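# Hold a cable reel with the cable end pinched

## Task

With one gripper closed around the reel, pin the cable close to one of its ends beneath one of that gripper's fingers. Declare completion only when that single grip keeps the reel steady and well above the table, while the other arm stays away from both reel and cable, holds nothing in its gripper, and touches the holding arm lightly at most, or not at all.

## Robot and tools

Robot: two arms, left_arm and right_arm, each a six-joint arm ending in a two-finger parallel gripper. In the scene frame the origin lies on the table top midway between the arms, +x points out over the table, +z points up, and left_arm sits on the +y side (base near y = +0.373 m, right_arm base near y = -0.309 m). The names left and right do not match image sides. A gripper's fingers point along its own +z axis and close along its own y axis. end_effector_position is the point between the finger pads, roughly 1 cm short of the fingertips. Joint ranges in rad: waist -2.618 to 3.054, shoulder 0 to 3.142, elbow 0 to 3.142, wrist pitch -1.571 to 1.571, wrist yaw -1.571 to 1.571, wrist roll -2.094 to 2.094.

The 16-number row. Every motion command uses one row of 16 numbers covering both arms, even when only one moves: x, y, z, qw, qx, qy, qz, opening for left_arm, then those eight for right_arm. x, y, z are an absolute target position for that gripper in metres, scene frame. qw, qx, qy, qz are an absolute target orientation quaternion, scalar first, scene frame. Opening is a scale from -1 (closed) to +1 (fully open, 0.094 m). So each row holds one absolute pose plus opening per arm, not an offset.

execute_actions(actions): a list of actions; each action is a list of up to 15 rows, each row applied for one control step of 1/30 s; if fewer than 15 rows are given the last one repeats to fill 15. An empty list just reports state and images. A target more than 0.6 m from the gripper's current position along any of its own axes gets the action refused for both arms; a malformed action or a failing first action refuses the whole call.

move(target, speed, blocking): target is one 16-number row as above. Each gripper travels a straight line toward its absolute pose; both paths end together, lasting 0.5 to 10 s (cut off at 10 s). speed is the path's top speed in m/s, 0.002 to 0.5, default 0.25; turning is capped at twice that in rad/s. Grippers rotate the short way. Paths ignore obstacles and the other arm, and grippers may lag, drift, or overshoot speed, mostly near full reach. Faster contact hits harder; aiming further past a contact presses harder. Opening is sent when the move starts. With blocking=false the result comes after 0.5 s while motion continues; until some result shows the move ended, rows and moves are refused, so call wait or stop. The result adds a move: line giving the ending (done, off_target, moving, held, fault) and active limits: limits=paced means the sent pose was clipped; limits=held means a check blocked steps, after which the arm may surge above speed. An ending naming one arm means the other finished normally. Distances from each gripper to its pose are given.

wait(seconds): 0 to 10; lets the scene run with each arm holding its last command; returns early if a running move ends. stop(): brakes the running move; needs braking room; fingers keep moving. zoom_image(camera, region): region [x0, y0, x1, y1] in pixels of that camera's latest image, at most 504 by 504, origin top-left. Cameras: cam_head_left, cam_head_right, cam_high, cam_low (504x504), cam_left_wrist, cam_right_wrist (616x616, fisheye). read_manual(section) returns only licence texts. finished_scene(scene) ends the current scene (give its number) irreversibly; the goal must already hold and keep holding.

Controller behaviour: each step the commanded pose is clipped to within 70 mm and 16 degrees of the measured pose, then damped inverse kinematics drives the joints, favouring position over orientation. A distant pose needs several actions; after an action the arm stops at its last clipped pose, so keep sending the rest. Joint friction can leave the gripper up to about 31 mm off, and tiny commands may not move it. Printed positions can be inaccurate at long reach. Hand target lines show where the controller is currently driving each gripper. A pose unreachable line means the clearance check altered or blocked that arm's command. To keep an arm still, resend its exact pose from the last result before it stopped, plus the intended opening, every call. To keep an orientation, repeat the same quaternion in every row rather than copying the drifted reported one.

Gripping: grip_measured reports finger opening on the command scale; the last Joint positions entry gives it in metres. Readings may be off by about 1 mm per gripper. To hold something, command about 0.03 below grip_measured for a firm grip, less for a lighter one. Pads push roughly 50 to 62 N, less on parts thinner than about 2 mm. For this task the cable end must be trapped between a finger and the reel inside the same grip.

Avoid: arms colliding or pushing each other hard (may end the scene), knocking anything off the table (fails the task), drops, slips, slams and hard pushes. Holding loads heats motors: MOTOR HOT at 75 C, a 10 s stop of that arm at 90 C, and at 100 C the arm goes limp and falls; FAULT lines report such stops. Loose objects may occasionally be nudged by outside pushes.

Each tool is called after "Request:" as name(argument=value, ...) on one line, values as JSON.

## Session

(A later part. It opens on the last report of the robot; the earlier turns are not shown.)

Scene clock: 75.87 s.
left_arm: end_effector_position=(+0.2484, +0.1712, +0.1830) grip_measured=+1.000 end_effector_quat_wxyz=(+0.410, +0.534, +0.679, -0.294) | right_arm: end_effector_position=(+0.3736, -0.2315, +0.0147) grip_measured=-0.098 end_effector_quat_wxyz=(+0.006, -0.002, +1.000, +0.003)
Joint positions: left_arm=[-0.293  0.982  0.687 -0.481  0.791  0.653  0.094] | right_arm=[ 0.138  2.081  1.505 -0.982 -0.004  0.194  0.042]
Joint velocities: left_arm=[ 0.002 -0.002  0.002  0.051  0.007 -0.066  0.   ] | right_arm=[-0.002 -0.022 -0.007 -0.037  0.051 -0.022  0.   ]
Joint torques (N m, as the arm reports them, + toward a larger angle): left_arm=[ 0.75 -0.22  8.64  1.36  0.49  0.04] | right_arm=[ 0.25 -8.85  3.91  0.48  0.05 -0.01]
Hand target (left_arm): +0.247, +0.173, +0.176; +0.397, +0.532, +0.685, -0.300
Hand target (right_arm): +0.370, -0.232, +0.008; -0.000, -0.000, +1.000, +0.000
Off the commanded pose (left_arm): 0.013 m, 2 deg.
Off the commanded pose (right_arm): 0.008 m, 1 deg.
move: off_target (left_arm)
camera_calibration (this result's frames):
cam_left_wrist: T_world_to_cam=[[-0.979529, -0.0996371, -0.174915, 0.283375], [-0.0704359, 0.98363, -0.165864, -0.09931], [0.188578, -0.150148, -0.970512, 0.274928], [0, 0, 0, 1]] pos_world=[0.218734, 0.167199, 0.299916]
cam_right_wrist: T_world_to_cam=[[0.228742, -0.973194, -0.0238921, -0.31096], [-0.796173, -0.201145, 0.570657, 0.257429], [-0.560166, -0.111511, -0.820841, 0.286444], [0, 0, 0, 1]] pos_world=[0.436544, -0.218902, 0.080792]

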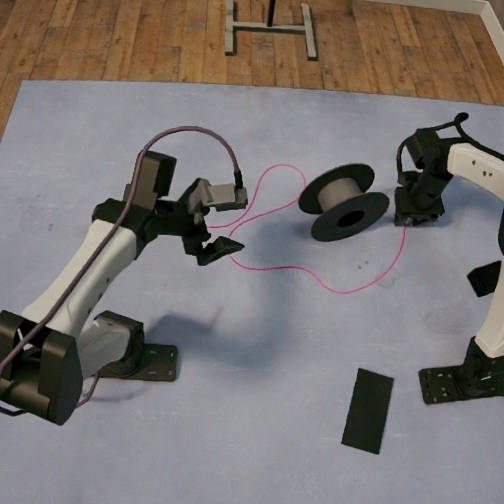

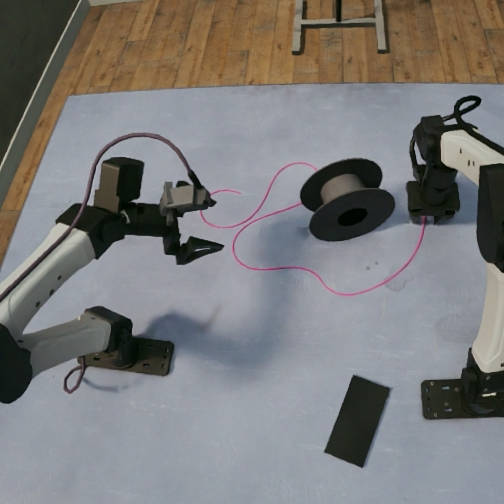

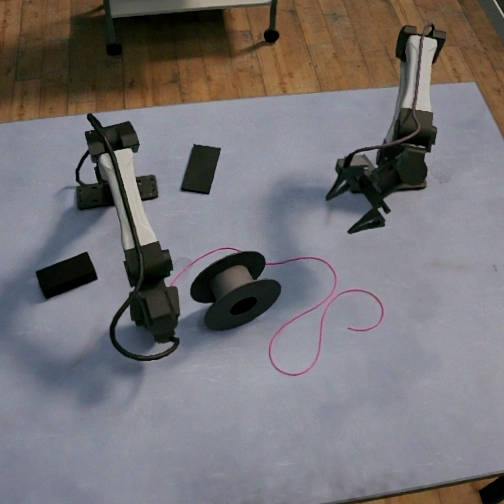

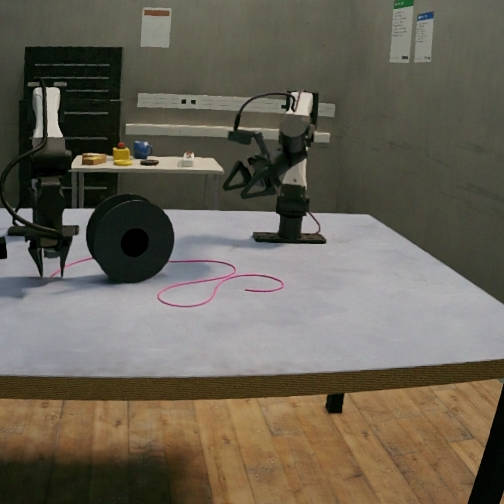

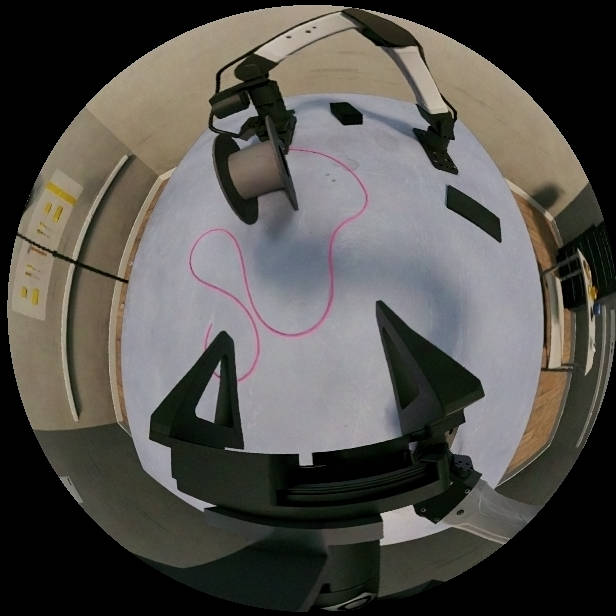

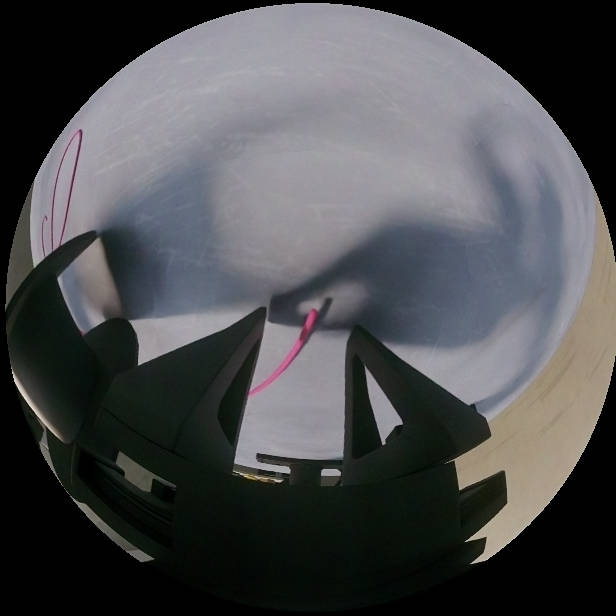

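Request:
move(target=[0.25,0.17,0.17,0.397,0.527,0.687,-0.304,1,0.355,-0.23,-0.002,0,0,1,0,-0.1], speed=0.05)

Request:
move(target=[0.25,0.17,0.17,0.397,0.527,0.687,-0.304,1,0.355,-0.23,-0.002,0,0,1,0,-1])

Request:
move(target=[0.25,0.17,0.17,0.397,0.527,0.687,-0.304,1,0.29,-0.2,0.2,0,0,1,0,-1], speed=0.15)

Scene clock: 84.20 s.
left_arm: end_effector_position=(+0.2526, +0.1696, +0.1835) grip_measured=+1.000 end_effector_quat_wxyz=(+0.414, +0.533, +0.677, -0.293) | right_arm: end_effector_position=(+0.3710, -0.2319, +0.0110) grip_measured=-0.099 end_effector_quat_wxyz=(+0.024, +0.002, +1.000, +0.004)
Joint positions: left_arm=[-0.293  0.996  0.687 -0.454  0.792  0.648  0.094] | right_arm=[ 0.14   2.044  1.431 -0.908  0.001  0.203  0.042]
Joint velocities: left_arm=[ 0.002 -0.017  0.012  0.081  0.037  0.007  0.   ] | right_arm=[-0.017  0.007 -0.007  0.022 -0.051 -0.051  0.   ]
Joint torques (N m, as the arm reports them, + toward a larger angle): left_arm=[ 0.37 -0.47  6.84  1.52  0.46 -0.18] | right_arm=[ 1.17 -8.64  2.23  0.47 -0.04 -0.01]
Hand target (left_arm): +0.250, +0.170, +0.170; +0.397, +0.527, +0.687, -0.304
Hand target (right_arm): +0.355, -0.230, -0.002; -0.000, -0.000, +1.000, -0.000
Off the commanded pose (left_arm): 0.014 m, 3 deg.
Off the commanded pose (right_arm): 0.021 m, 3 deg.
move: off_target (left_arm, right_arm)
camera_calibration (this result's frames):
cam_left_wrist: T_world_to_cam=[[-0.977932, -0.101688, -0.182506, 0.288748], [-0.0699501, 0.982503, -0.172612, -0.0960126], [0.196865, -0.156036, -0.967934, 0.272748], [0, 0, 0, 1]] pos_world=[0.221966, 0.166254, 0.300127]
cam_right_wrist: T_world_to_cam=[[0.223051, -0.974645, -0.0177465, -0.309138], [-0.818395, -0.197121, 0.53979, 0.266941], [-0.529602, -0.105877, -0.841613, 0.272044], [0, 0, 0, 1]] pos_world=[0.431492, -0.219877, 0.0793776]

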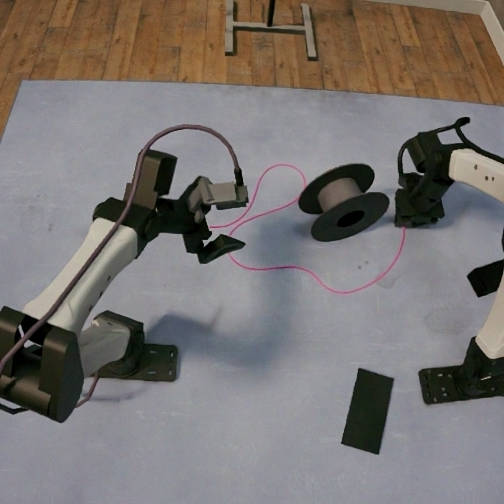

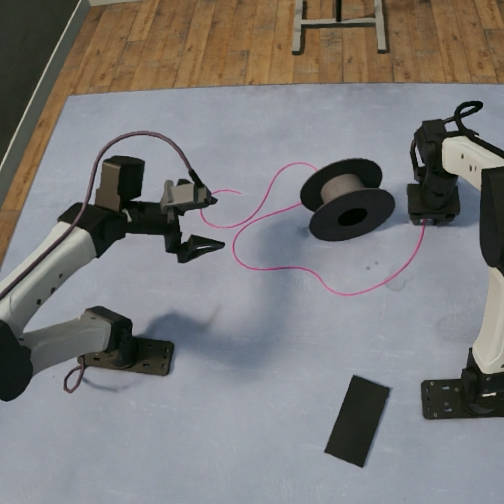

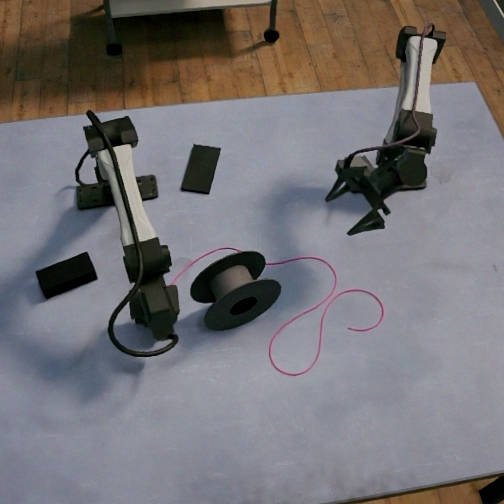

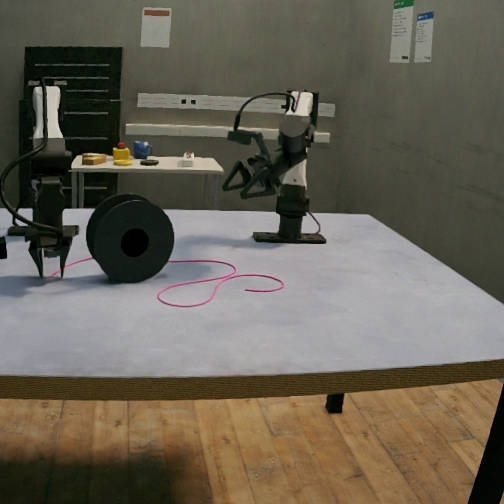

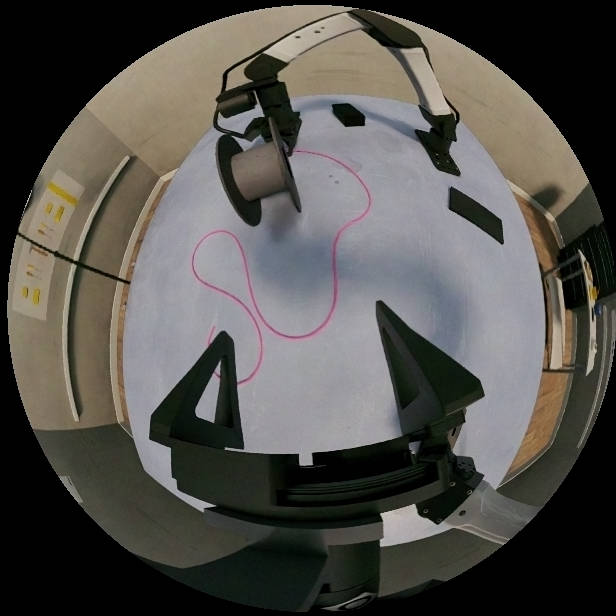

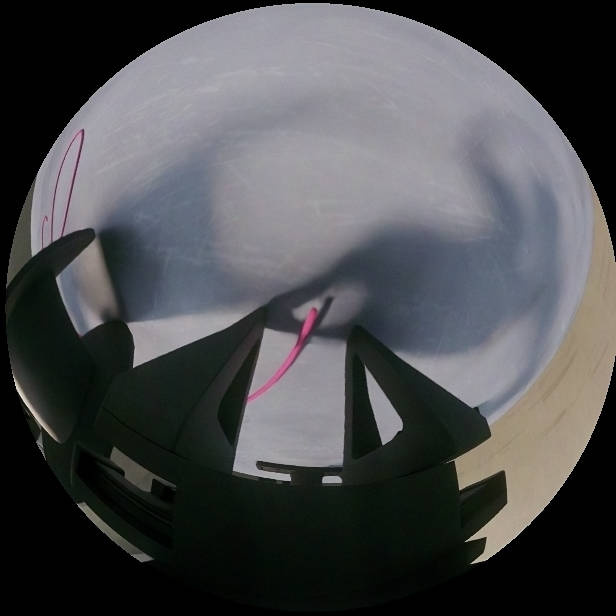

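Scene clock: 84.90 s.
left_arm: end_effector_position=(+0.2529, +0.1695, +0.1838) grip_measured=+1.000 end_effector_quat_wxyz=(+0.415, +0.533, +0.676, -0.293) | right_arm: end_effector_position=(+0.3705, -0.2339, +0.0107) grip_measured=-0.981 end_effector_quat_wxyz=(+0.024, +0.003, +1.000, -0.001)
Joint positions: left_arm=[-0.293  0.996  0.687 -0.451  0.792  0.647  0.094] | right_arm=[ 0.14   2.043  1.429 -0.909  0.012  0.206  0.001]
Joint velocities: left_arm=[ 0.012 -0.007 -0.002 -0.007  0.095  0.051  0.   ] | right_arm=[ 0.007 -0.017 -0.012  0.066  0.022 -0.051  0.001]
Joint torques (N m, as the arm reports them, + toward a larger angle): left_arm=[ 0.47 -0.38  6.8   1.52  0.49 -0.18] | right_arm=[ 1.08 -8.42  2.33  0.44 -0.11 -0.04]
Hand target (left_arm): +0.250, +0.170, +0.170; +0.397, +0.527, +0.687, -0.304
Hand target (right_arm): +0.355, -0.230, -0.002; -0.000, -0.000, +1.000, -0.000
Off the commanded pose (left_arm): 0.014 m, 3 deg.
Off the commanded pose (right_arm): 0.020 m, 3 deg.
move: off_target (left_arm, right_arm)
camera_calibration (this result's frames):
cam_left_wrist: T_world_to_cam=[[-0.977655, -0.102419, -0.183577, 0.289332], [-0.070286, 0.982286, -0.173709, -0.0955146], [0.198116, -0.156925, -0.967535, 0.272748], [0, 0, 0, 1]] pos_world=[0.222118, 0.166257, 0.300416]
cam_right_wrist: T_world_to_cam=[[0.220315, -0.975402, -0.0072463, -0.310232], [-0.818865, -0.188984, 0.541982, 0.268348], [-0.53002, -0.113473, -0.840359, 0.269698], [0, 0, 0, 1]] pos_world=[0.431035, -0.221283, 0.0789552]

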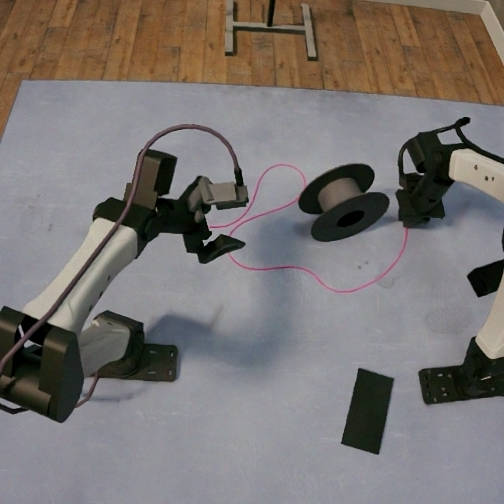

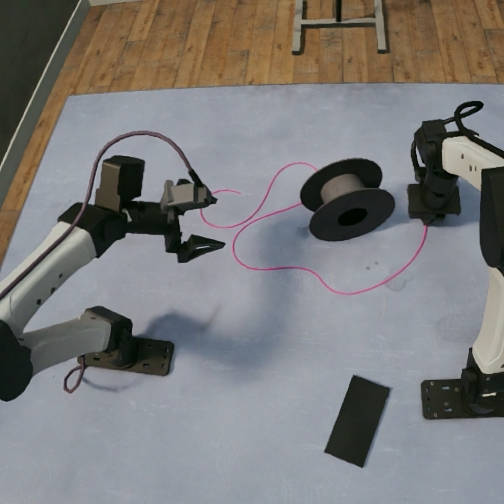

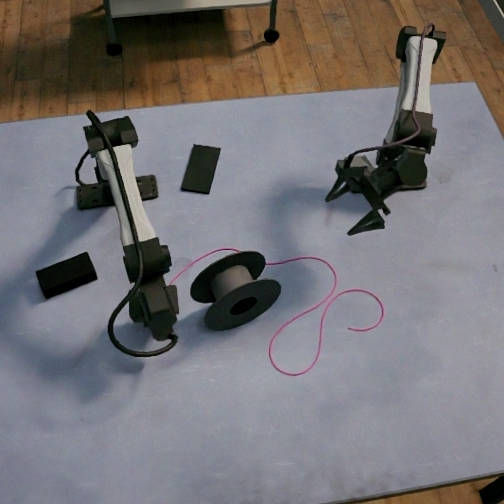

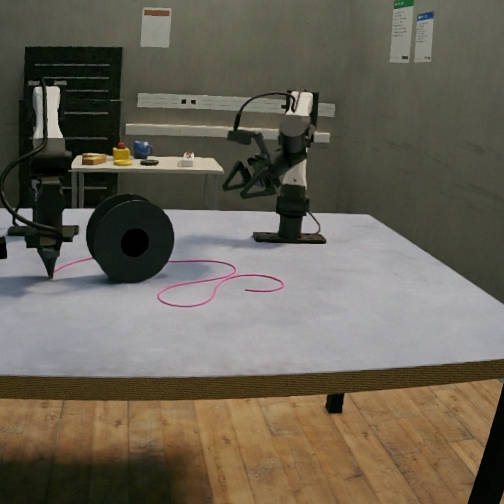

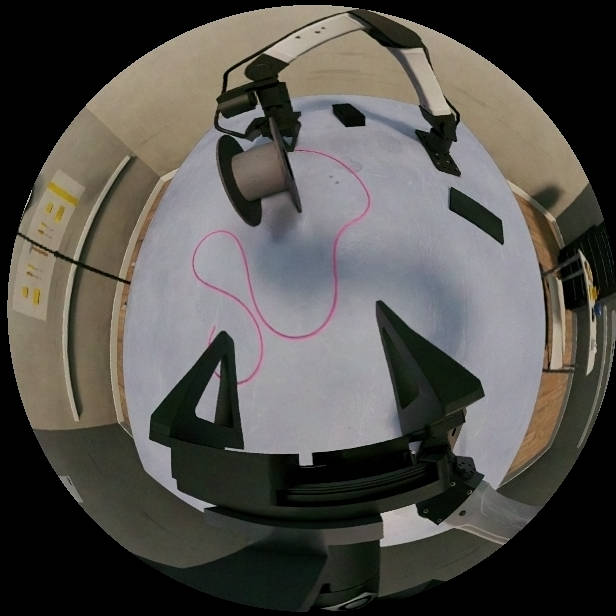

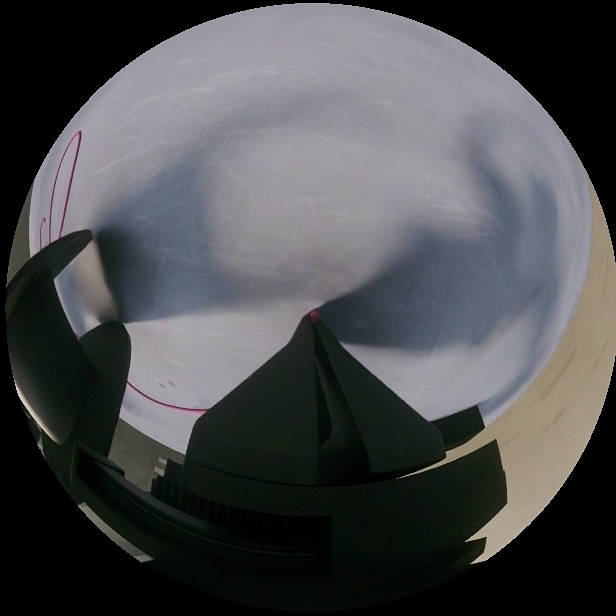

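Scene clock: 86.73 s.
left_arm: end_effector_position=(+0.2529, +0.1695, +0.1838) grip_measured=+1.000 end_effector_quat_wxyz=(+0.415, +0.533, +0.676, -0.293) | right_arm: end_effector_position=(+0.2901, -0.2048, +0.1918) grip_measured=-0.981 end_effector_quat_wxyz=(+0.018, +0.002, +1.000, +0.004)
Joint positions: left_arm=[-0.293  0.996  0.687 -0.451  0.792  0.647  0.094] | right_arm=[ 0.278  1.735  1.75  -1.549  0.006  0.342  0.001]
Joint velocities: left_arm=[-0.002  0.002  0.002 -0.037  0.022  0.007  0.   ] | right_arm=[-0.017  0.012 -0.012 -0.022 -0.051  0.007 -0.001]
Joint torques (N m, as the arm reports them, + toward a larger angle): left_arm=[ 0.48 -0.3   6.8   1.53  0.47 -0.18] | right_arm=[ 1.26 -7.56  6.78  0.38 -0.06 -0.01]
Hand target (left_arm): +0.250, +0.170, +0.170; +0.397, +0.527, +0.687, -0.304
Hand target (right_arm): +0.289, -0.200, +0.200; +0.028, -0.000, +1.000, +0.011
Off the commanded pose (left_arm): 0.014 m, 3 deg.
Off the commanded pose (right_arm): 0.009 m, 2 deg.
joint sent to its limit (right arm) — the command would take joint 4 (wrist pitch) past its lower limit, so that joint was sent only as far as its limit.
move: off_target (left_arm)
camera_calibration (this result's frames):
cam_left_wrist: T_world_to_cam=[[-0.977695, -0.102616, -0.183254, 0.289316], [-0.0705228, 0.982256, -0.17378, -0.0954368], [0.197835, -0.15698, -0.967584, 0.272837], [0, 0, 0, 1]] pos_world=[0.222156, 0.166262, 0.300426]
cam_right_wrist: T_world_to_cam=[[0.221654, -0.974941, -0.0189878, -0.260917], [-0.811819, -0.195285, 0.550285, 0.104917], [-0.540203, -0.106558, -0.834761, 0.385884], [0, 0, 0, 1]] pos_world=[0.351463, -0.192771, 0.259432]

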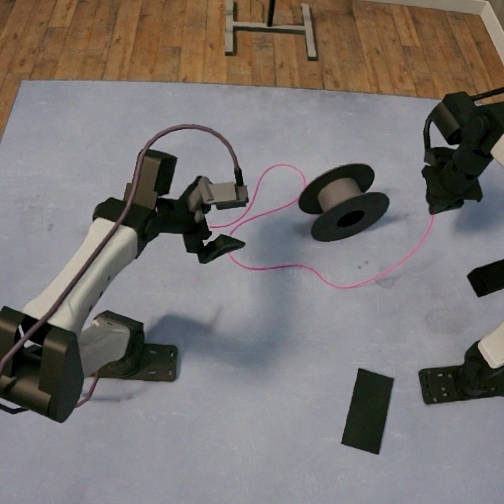

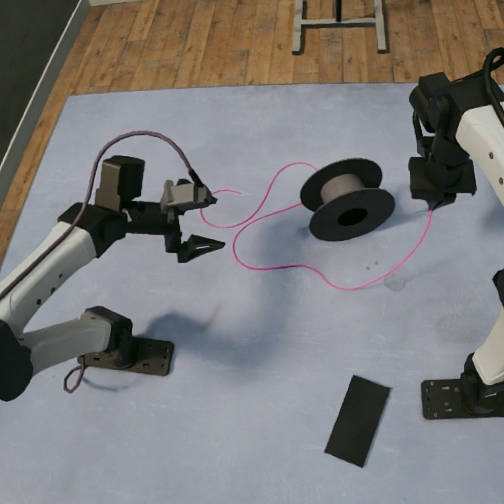

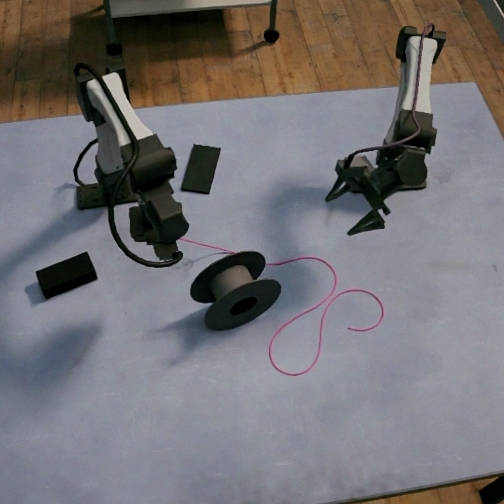

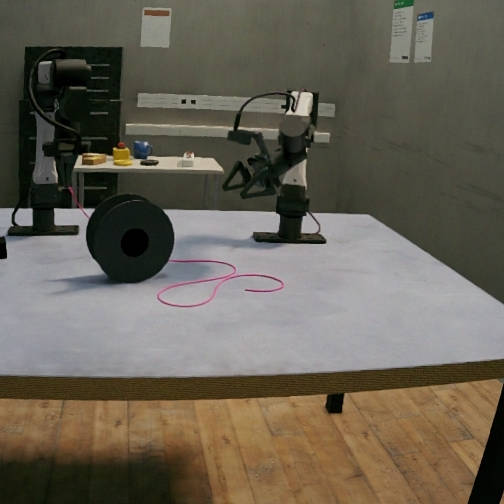

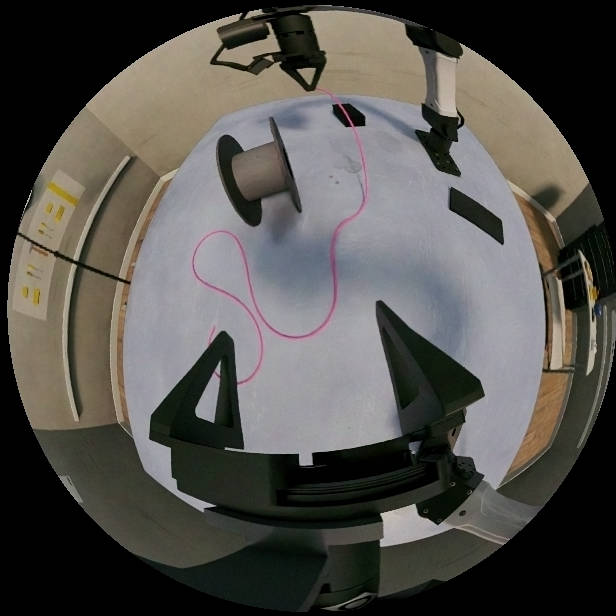

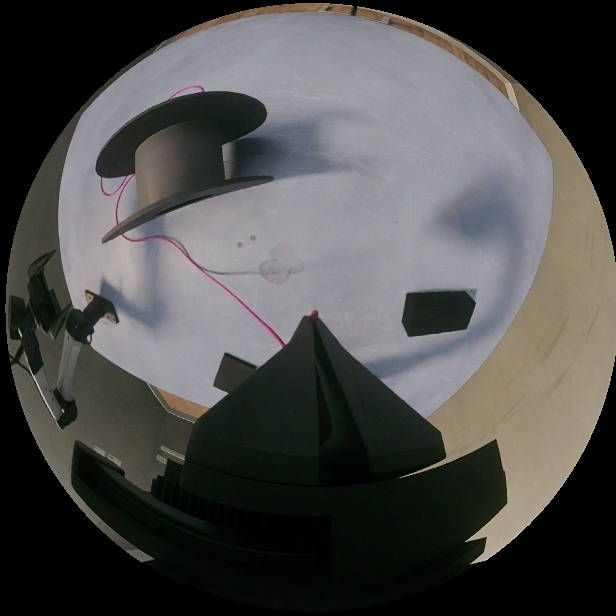

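Request:
move(target=[0.27,0.12,0.13,0.561,0.43,0.561,-0.43,0.3,0.28,-0.06,0.21,0.653,-0.271,0.653,0.271,-1], speed=0.2)

Scene clock: 104.67 s.
left_arm: end_effector_position=(+0.2729, +0.1198, +0.1380) grip_measured=+0.301 end_effector_quat_wxyz=(+0.575, +0.439, +0.546, -0.423) | right_arm: end_effector_position=(+0.2805, -0.0639, +0.2213) grip_measured=-0.981 end_effector_quat_wxyz=(+0.657, -0.253, +0.657, +0.269)
Joint positions: left_arm=[-0.389  1.733  0.215  1.548  0.882  0.021  0.061] | right_arm=[ 0.598  1.198  0.368  0.84  -0.099  0.023  0.001]
Joint velocities: left_arm=[-0.002  0.027  0.002 -0.037  0.007 -0.007 -0.001] | right_arm=[ 0.002  0.007 -0.002  0.051  0.022  0.007 -0.   ]
Joint torques (N m, as the arm reports them, + toward a larger angle): left_arm=[-0.39 -3.54  2.32  1.75 -0.13 -0.17] | right_arm=[ 1.08 -1.94  4.94  2.48 -0.07 -0.11]
Hand target (left_arm): +0.268, +0.120, +0.127; +0.560, +0.433, +0.562, -0.427
Hand target (right_arm): +0.276, -0.060, +0.216; +0.654, -0.262, +0.655, +0.274
Off the commanded pose (left_arm): 0.008 m, 3 deg.
Off the commanded pose (right_arm): 0.012 m, 2 deg.
move: off_target (left_arm, right_arm)
camera_calibration (this result's frames):
cam_left_wrist: T_world_to_cam=[[-0.952515, -0.187029, -0.240282, 0.306536], [0.00771464, 0.774048, -0.63308, 0.0137076], [0.304394, -0.604872, -0.735849, 0.209339], [0, 0, 0, 1]] pos_world=[0.228153, 0.173344, 0.236376]
cam_right_wrist: T_world_to_cam=[[0.685029, -0.699216, 0.204529, -0.282663], [-0.294988, -0.522926, -0.799706, 0.241214], [0.666121, 0.487489, -0.56448, 0.0600521], [0, 0, 0, 1]] pos_world=[0.224786, -0.10078, 0.284611]

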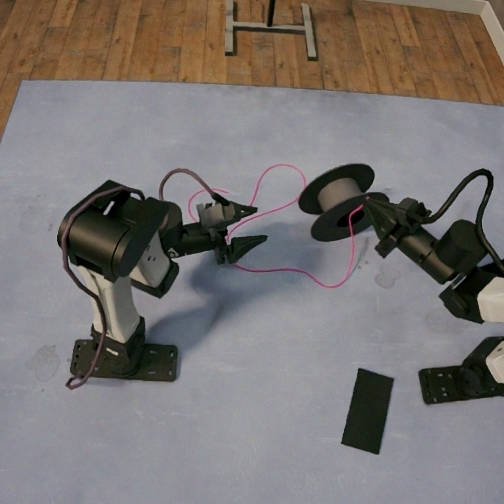

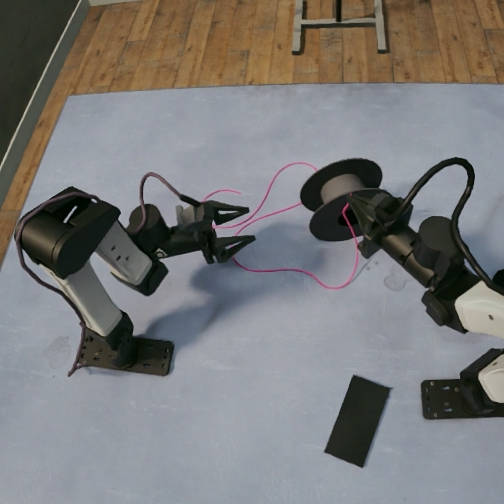

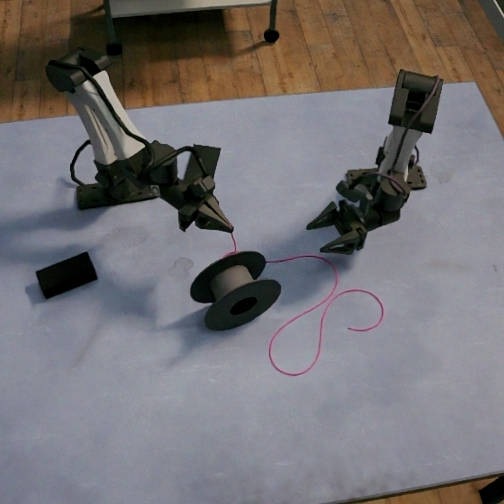

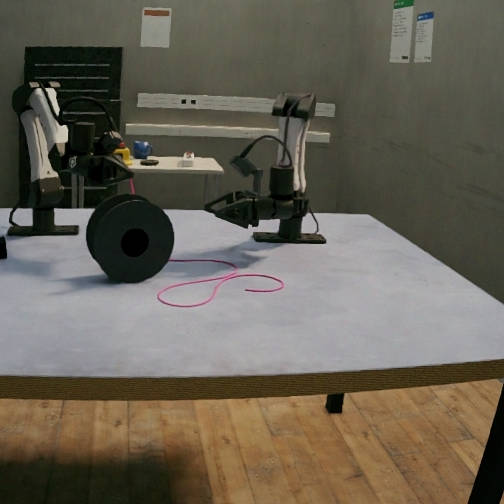

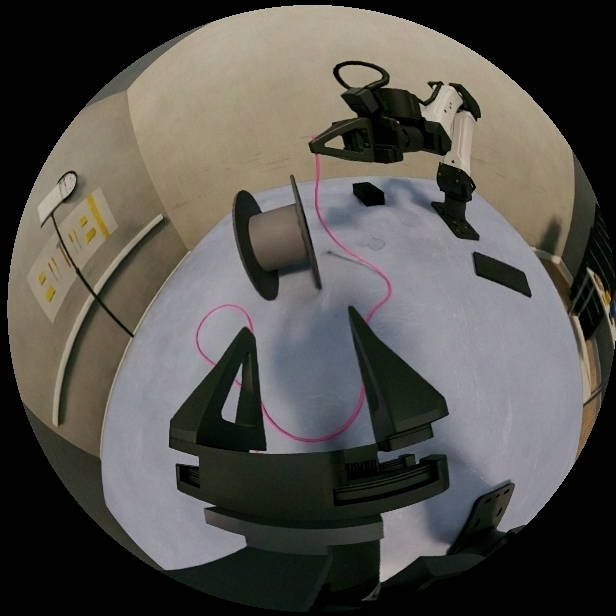

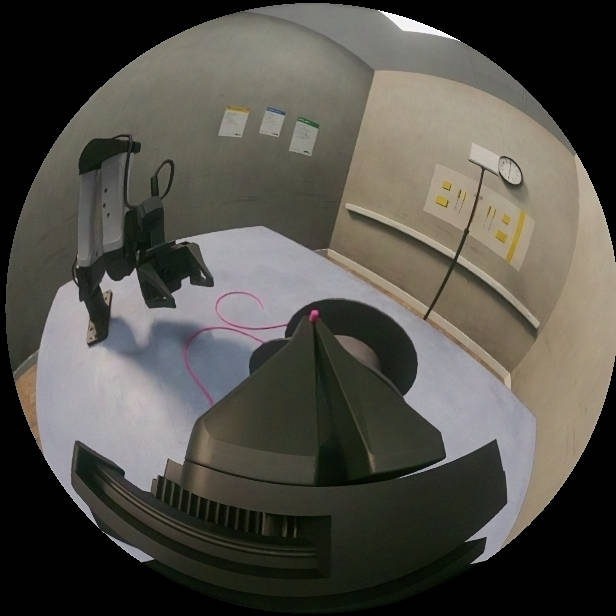

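Request:
move(target=[0.29,0.05,0.125,0.51,0.466,0.607,-0.392,0.5,0.308,-0.035,0.18,0.653,-0.271,0.653,0.271,-1], speed=0.1)

Scene clock: 114.10 s.
left_arm: end_effector_position=(+0.2879, +0.0520, +0.1203) grip_measured=+0.499 end_effector_quat_wxyz=(+0.504, +0.461, +0.611, -0.400) | right_arm: end_effector_position=(+0.3046, -0.0413, +0.1660) grip_measured=-0.981 end_effector_quat_wxyz=(+0.639, -0.270, +0.670, +0.265)
Joint positions: left_arm=[-0.609  1.677  0.453  1.005  0.657  0.111  0.07 ] | right_arm=[ 0.598  1.55   0.388  1.12  -0.118  0.005  0.001]
Joint velocities: left_arm=[ 0.002 -0.012  0.002 -0.007 -0.022 -0.022  0.001] | right_arm=[-0.007  0.002  0.002 -0.007 -0.022  0.007 -0.001]
Joint torques (N m, as the arm reports them, + toward a larger angle): left_arm=[-0.35 -8.12  7.53  1.77 -0.05  0.02] | right_arm=[ 0.47 -3.73  6.91  2.49 -0.08 -0.1 ]
Hand target (left_arm): +0.290, +0.049, +0.127; +0.510, +0.464, +0.607, -0.396
Hand target (right_arm): +0.308, -0.035, +0.179; +0.653, -0.271, +0.653, +0.271
Off the commanded pose (left_arm): 0.006 m, 1 deg.
Off the commanded pose (right_arm): 0.016 m, 3 deg.
move: off_target (right_arm)
camera_calibration (this result's frames):
cam_left_wrist: T_world_to_cam=[[-0.975668, -0.151794, -0.158211, 0.298822], [-0.0554587, 0.868982, -0.491727, 0.0511621], [0.212124, -0.470988, -0.856256, 0.184858], [0, 0, 0, 1]] pos_world=[0.255176, 0.0879664, 0.230721]
cam_right_wrist: T_world_to_cam=[[0.704191, -0.676782, 0.214665, -0.278618], [-0.307475, -0.563203, -0.766982, 0.212615], [0.63998, 0.474098, -0.604696, 0.0158501], [0, 0, 0, 1]] pos_world=[0.25143, -0.0763328, 0.232466]

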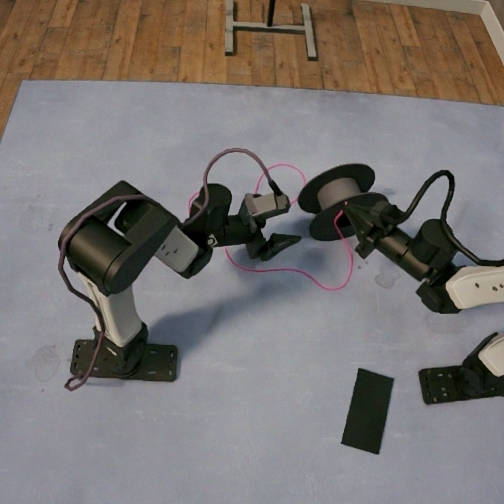

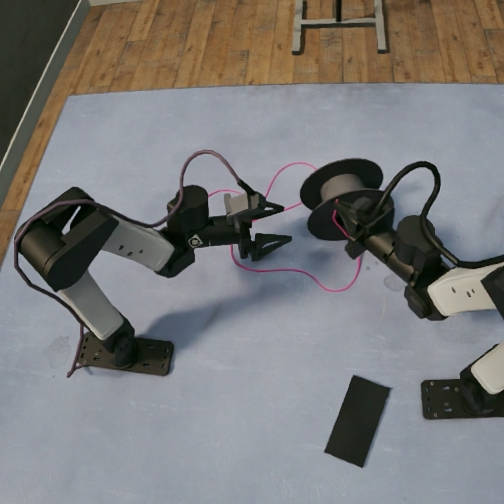

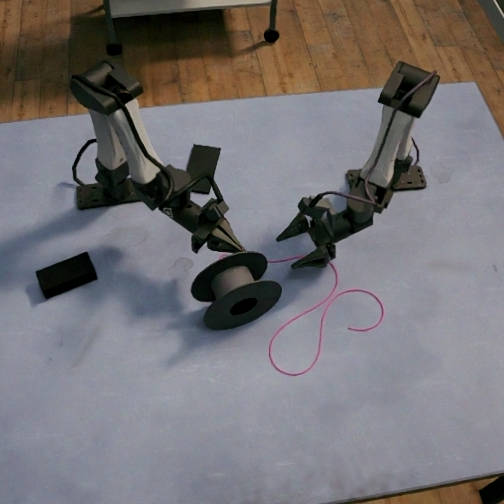

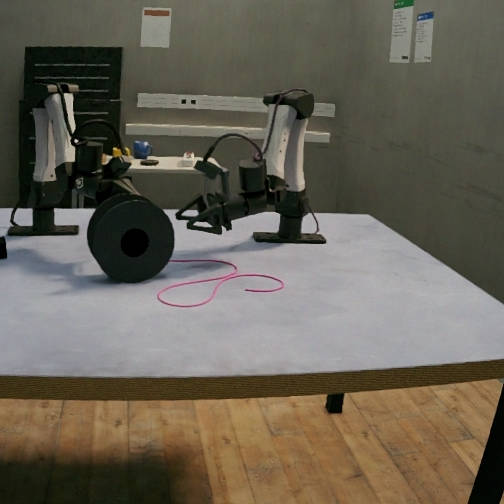

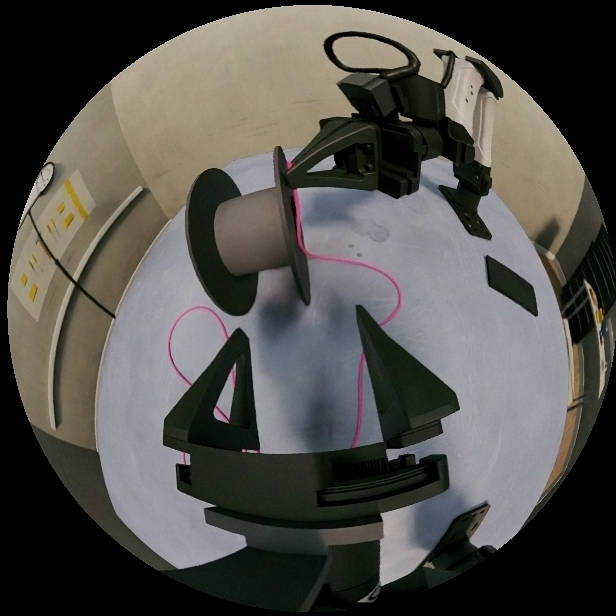

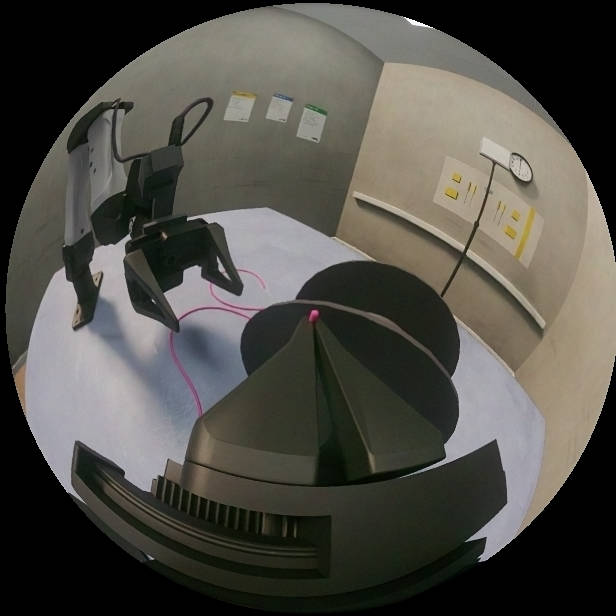

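Request:
move(target=[0.307,-0.015,0.112,0.51,0.466,0.607,-0.392,0.5,0.303,-0.02,0.185,0.653,-0.271,0.653,0.271,-1], speed=0.06)

Scene clock: 121.47 s.
left_arm: end_effector_position=(+0.3038, -0.0111, +0.1168) grip_measured=+0.499 end_effector_quat_wxyz=(+0.514, +0.469, +0.601, -0.394) | right_arm: end_effector_position=(+0.3008, -0.0267, +0.1747) grip_measured=-0.981 end_effector_quat_wxyz=(+0.644, -0.271, +0.663, +0.268)
Joint positions: left_arm=[-0.74   1.868  0.66   1.02   0.53   0.104  0.07 ] | right_arm=[ 0.649  1.55   0.419  1.104 -0.075  0.005  0.001]
Joint velocities: left_arm=[-0.017 -0.007 -0.007  0.022 -0.095  0.007 -0.001] | right_arm=[ 0.007 -0.012 -0.002  0.022  0.007  0.007  0.001]
Joint torques (N m, as the arm reports them, + toward a larger angle): left_arm=[-0.32 -7.28  7.76  1.91 -0.05 -0.17] | right_arm=[ 1.17 -4.55  6.89  2.28  0.11 -0.08]
Hand target (left_arm): +0.306, -0.015, +0.112; +0.510, +0.465, +0.607, -0.393
Hand target (right_arm): +0.302, -0.020, +0.185; +0.653, -0.270, +0.653, +0.272
Off the commanded pose (left_arm): 0.007 m, 1 deg.
Off the commanded pose (right_arm): 0.012 m, 2 deg.
move: off_target (right_arm)
camera_calibration (this result's frames):
cam_left_wrist: T_world_to_cam=[[-0.970314, -0.148278, -0.191062, 0.306404], [-0.0349763, 0.867734, -0.495798, 0.0994393], [0.239307, -0.474397, -0.84716, 0.139382], [0, 0, 0, 1]] pos_world=[0.267431, 0.0252684, 0.225923]
cam_right_wrist: T_world_to_cam=[[0.706787, -0.672999, 0.218001, -0.269182], [-0.292887, -0.558891, -0.775795, 0.223649], [0.643948, 0.484472, -0.59213, 0.0135066], [0, 0, 0, 1]] pos_world=[0.247061, -0.062708, 0.240185]

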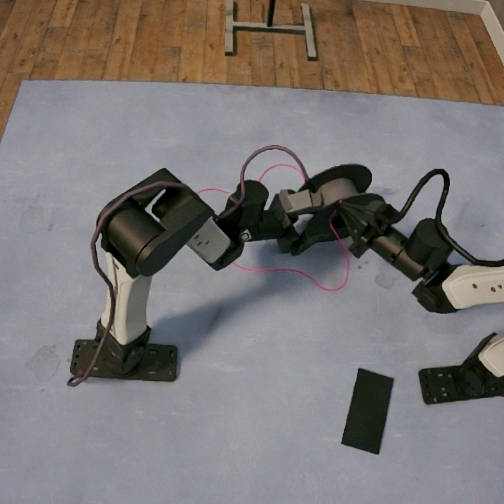

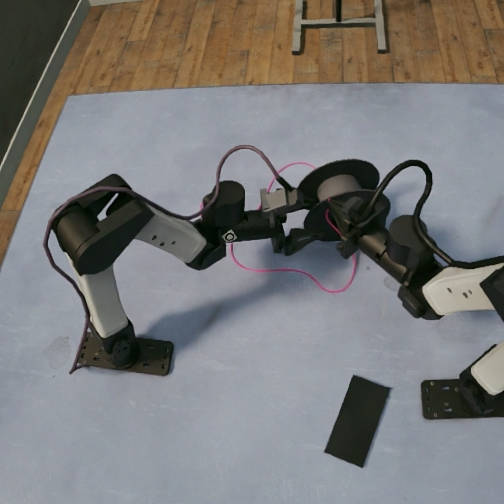

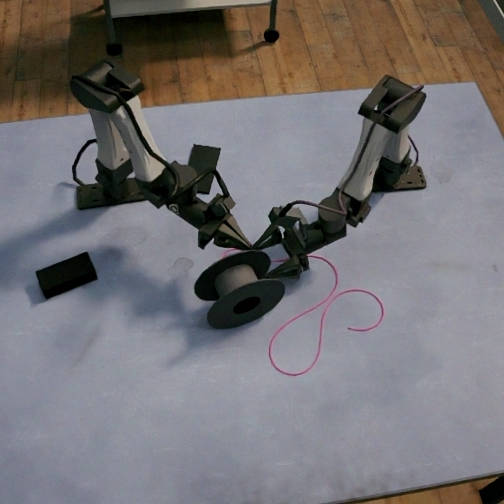

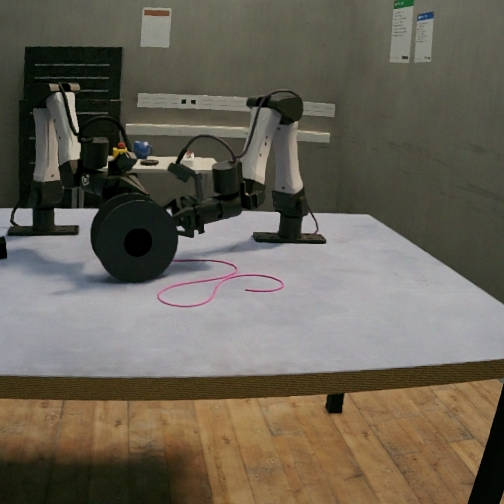

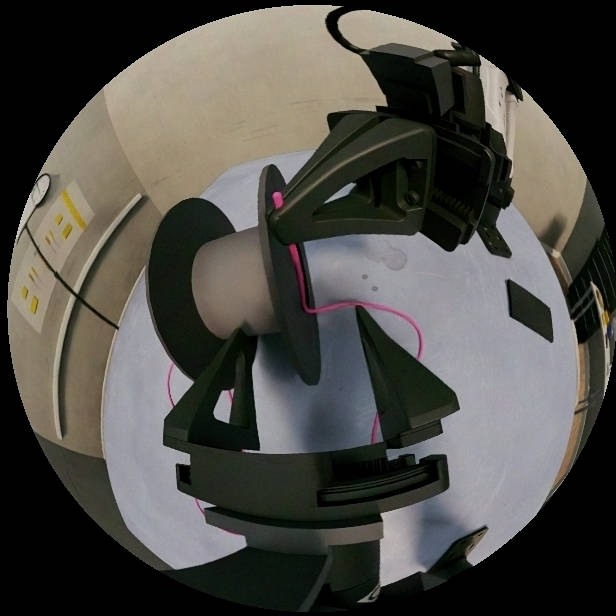

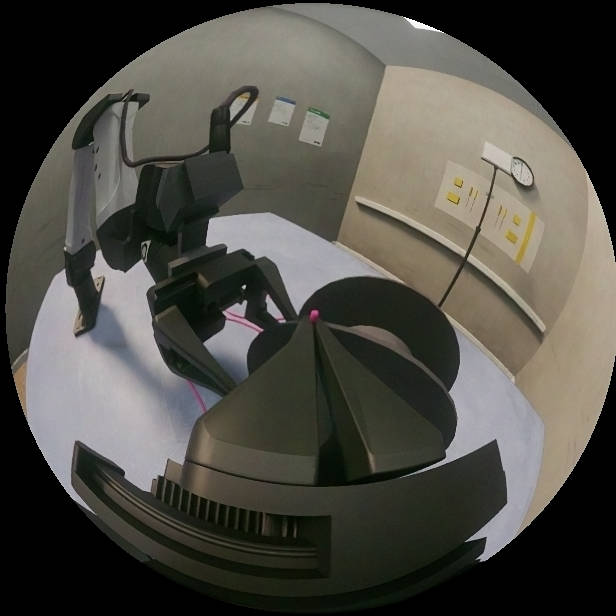

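Request:
move(target=[0.312,-0.035,0.12,0.51,0.466,0.607,-0.392,0.5,0.297,-0.008,0.205,0.653,-0.271,0.653,0.271,-1], speed=0.04)

Scene clock: 133.17 s.
left_arm: end_effector_position=(+0.3104, -0.0307, +0.1289) grip_measured=+0.499 end_effector_quat_wxyz=(+0.521, +0.468, +0.596, -0.394) | right_arm: end_effector_position=(+0.2968, -0.0134, +0.1869) grip_measured=-0.981 end_effector_quat_wxyz=(+0.638, -0.274, +0.668, +0.266)
Joint positions: left_arm=[-0.769  1.885  0.743  0.973  0.499  0.099  0.07 ] | right_arm=[ 0.698  1.502  0.471  0.987 -0.025  0.005  0.001]
Joint velocities: left_arm=[-0.012 -0.002  0.007 -0.051 -0.066 -0.037  0.002] | right_arm=[ 0.007  0.002 -0.002 -0.022  0.007  0.007 -0.   ]
Joint torques (N m, as the arm reports them, + toward a larger angle): left_arm=[-0.27 -7.72  8.13  1.82 -0.11 -0.19] | right_arm=[ 1.18 -6.06  7.29  2.27  0.09 -0.09]
Hand target (left_arm): +0.311, -0.035, +0.120; +0.510, +0.466, +0.607, -0.392
Hand target (right_arm): +0.296, -0.008, +0.205; +0.653, -0.270, +0.653, +0.272
Off the commanded pose (left_arm): 0.010 m, 2 deg.
Off the commanded pose (right_arm): 0.019 m, 3 deg.
move: off_target (right_arm)
camera_calibration (this result's frames):
cam_left_wrist: T_world_to_cam=[[-0.967566, -0.15237, -0.201491, 0.312597], [-0.0306242, 0.862481, -0.505163, 0.122303], [0.250754, -0.482608, -0.839174, 0.133948], [0, 0, 0, 1]] pos_world=[0.272616, 0.00679051, 0.237174]
cam_right_wrist: T_world_to_cam=[[0.709528, -0.669975, 0.21841, -0.260916], [-0.301364, -0.568666, -0.765375, 0.239809], [0.636985, 0.477234, -0.605391, 0.0213536], [0, 0, 0, 1]] pos_world=[0.243796, -0.0486267, 0.253458]

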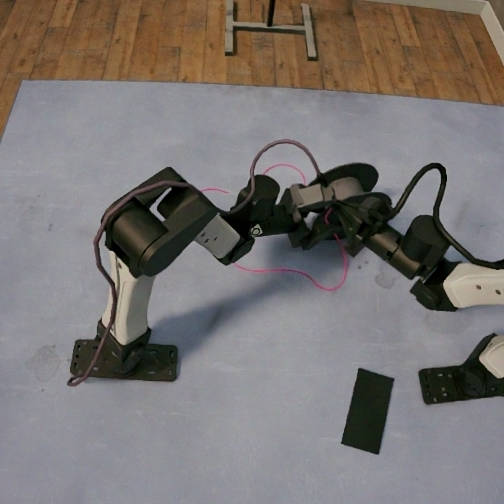

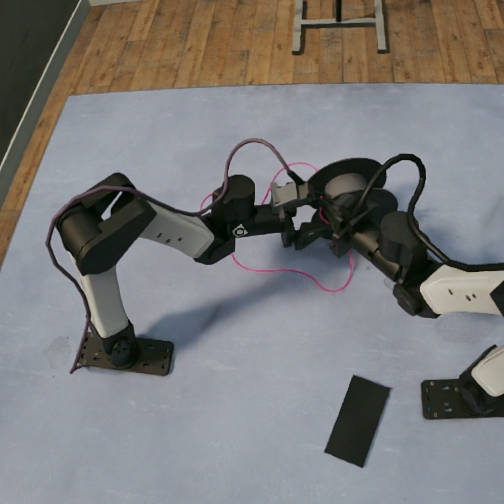

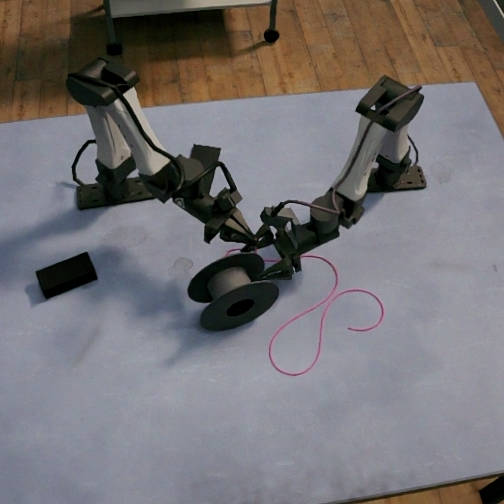

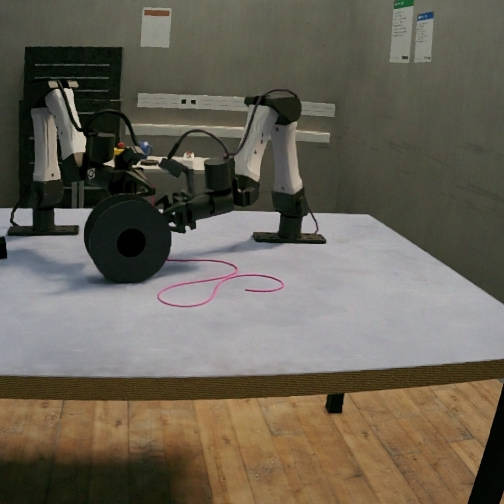

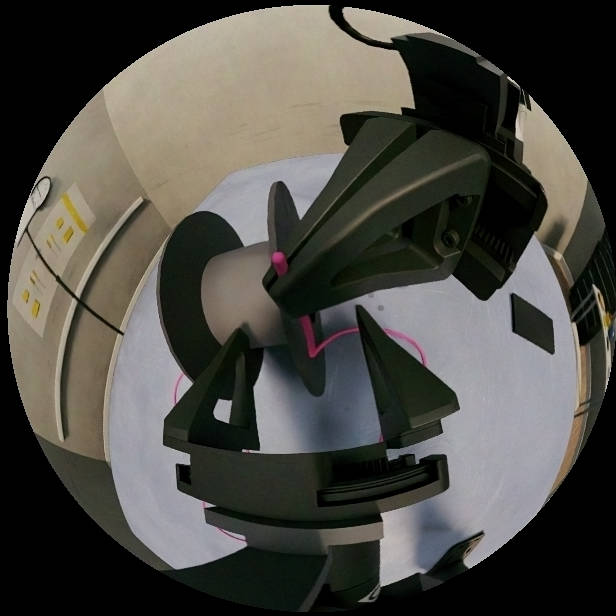

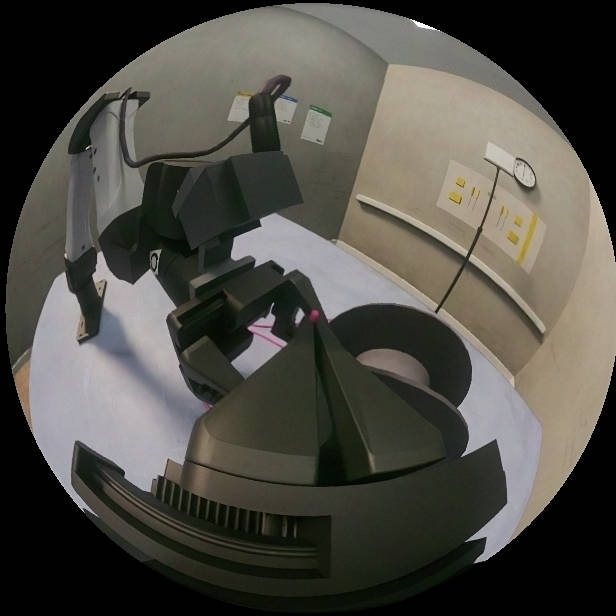

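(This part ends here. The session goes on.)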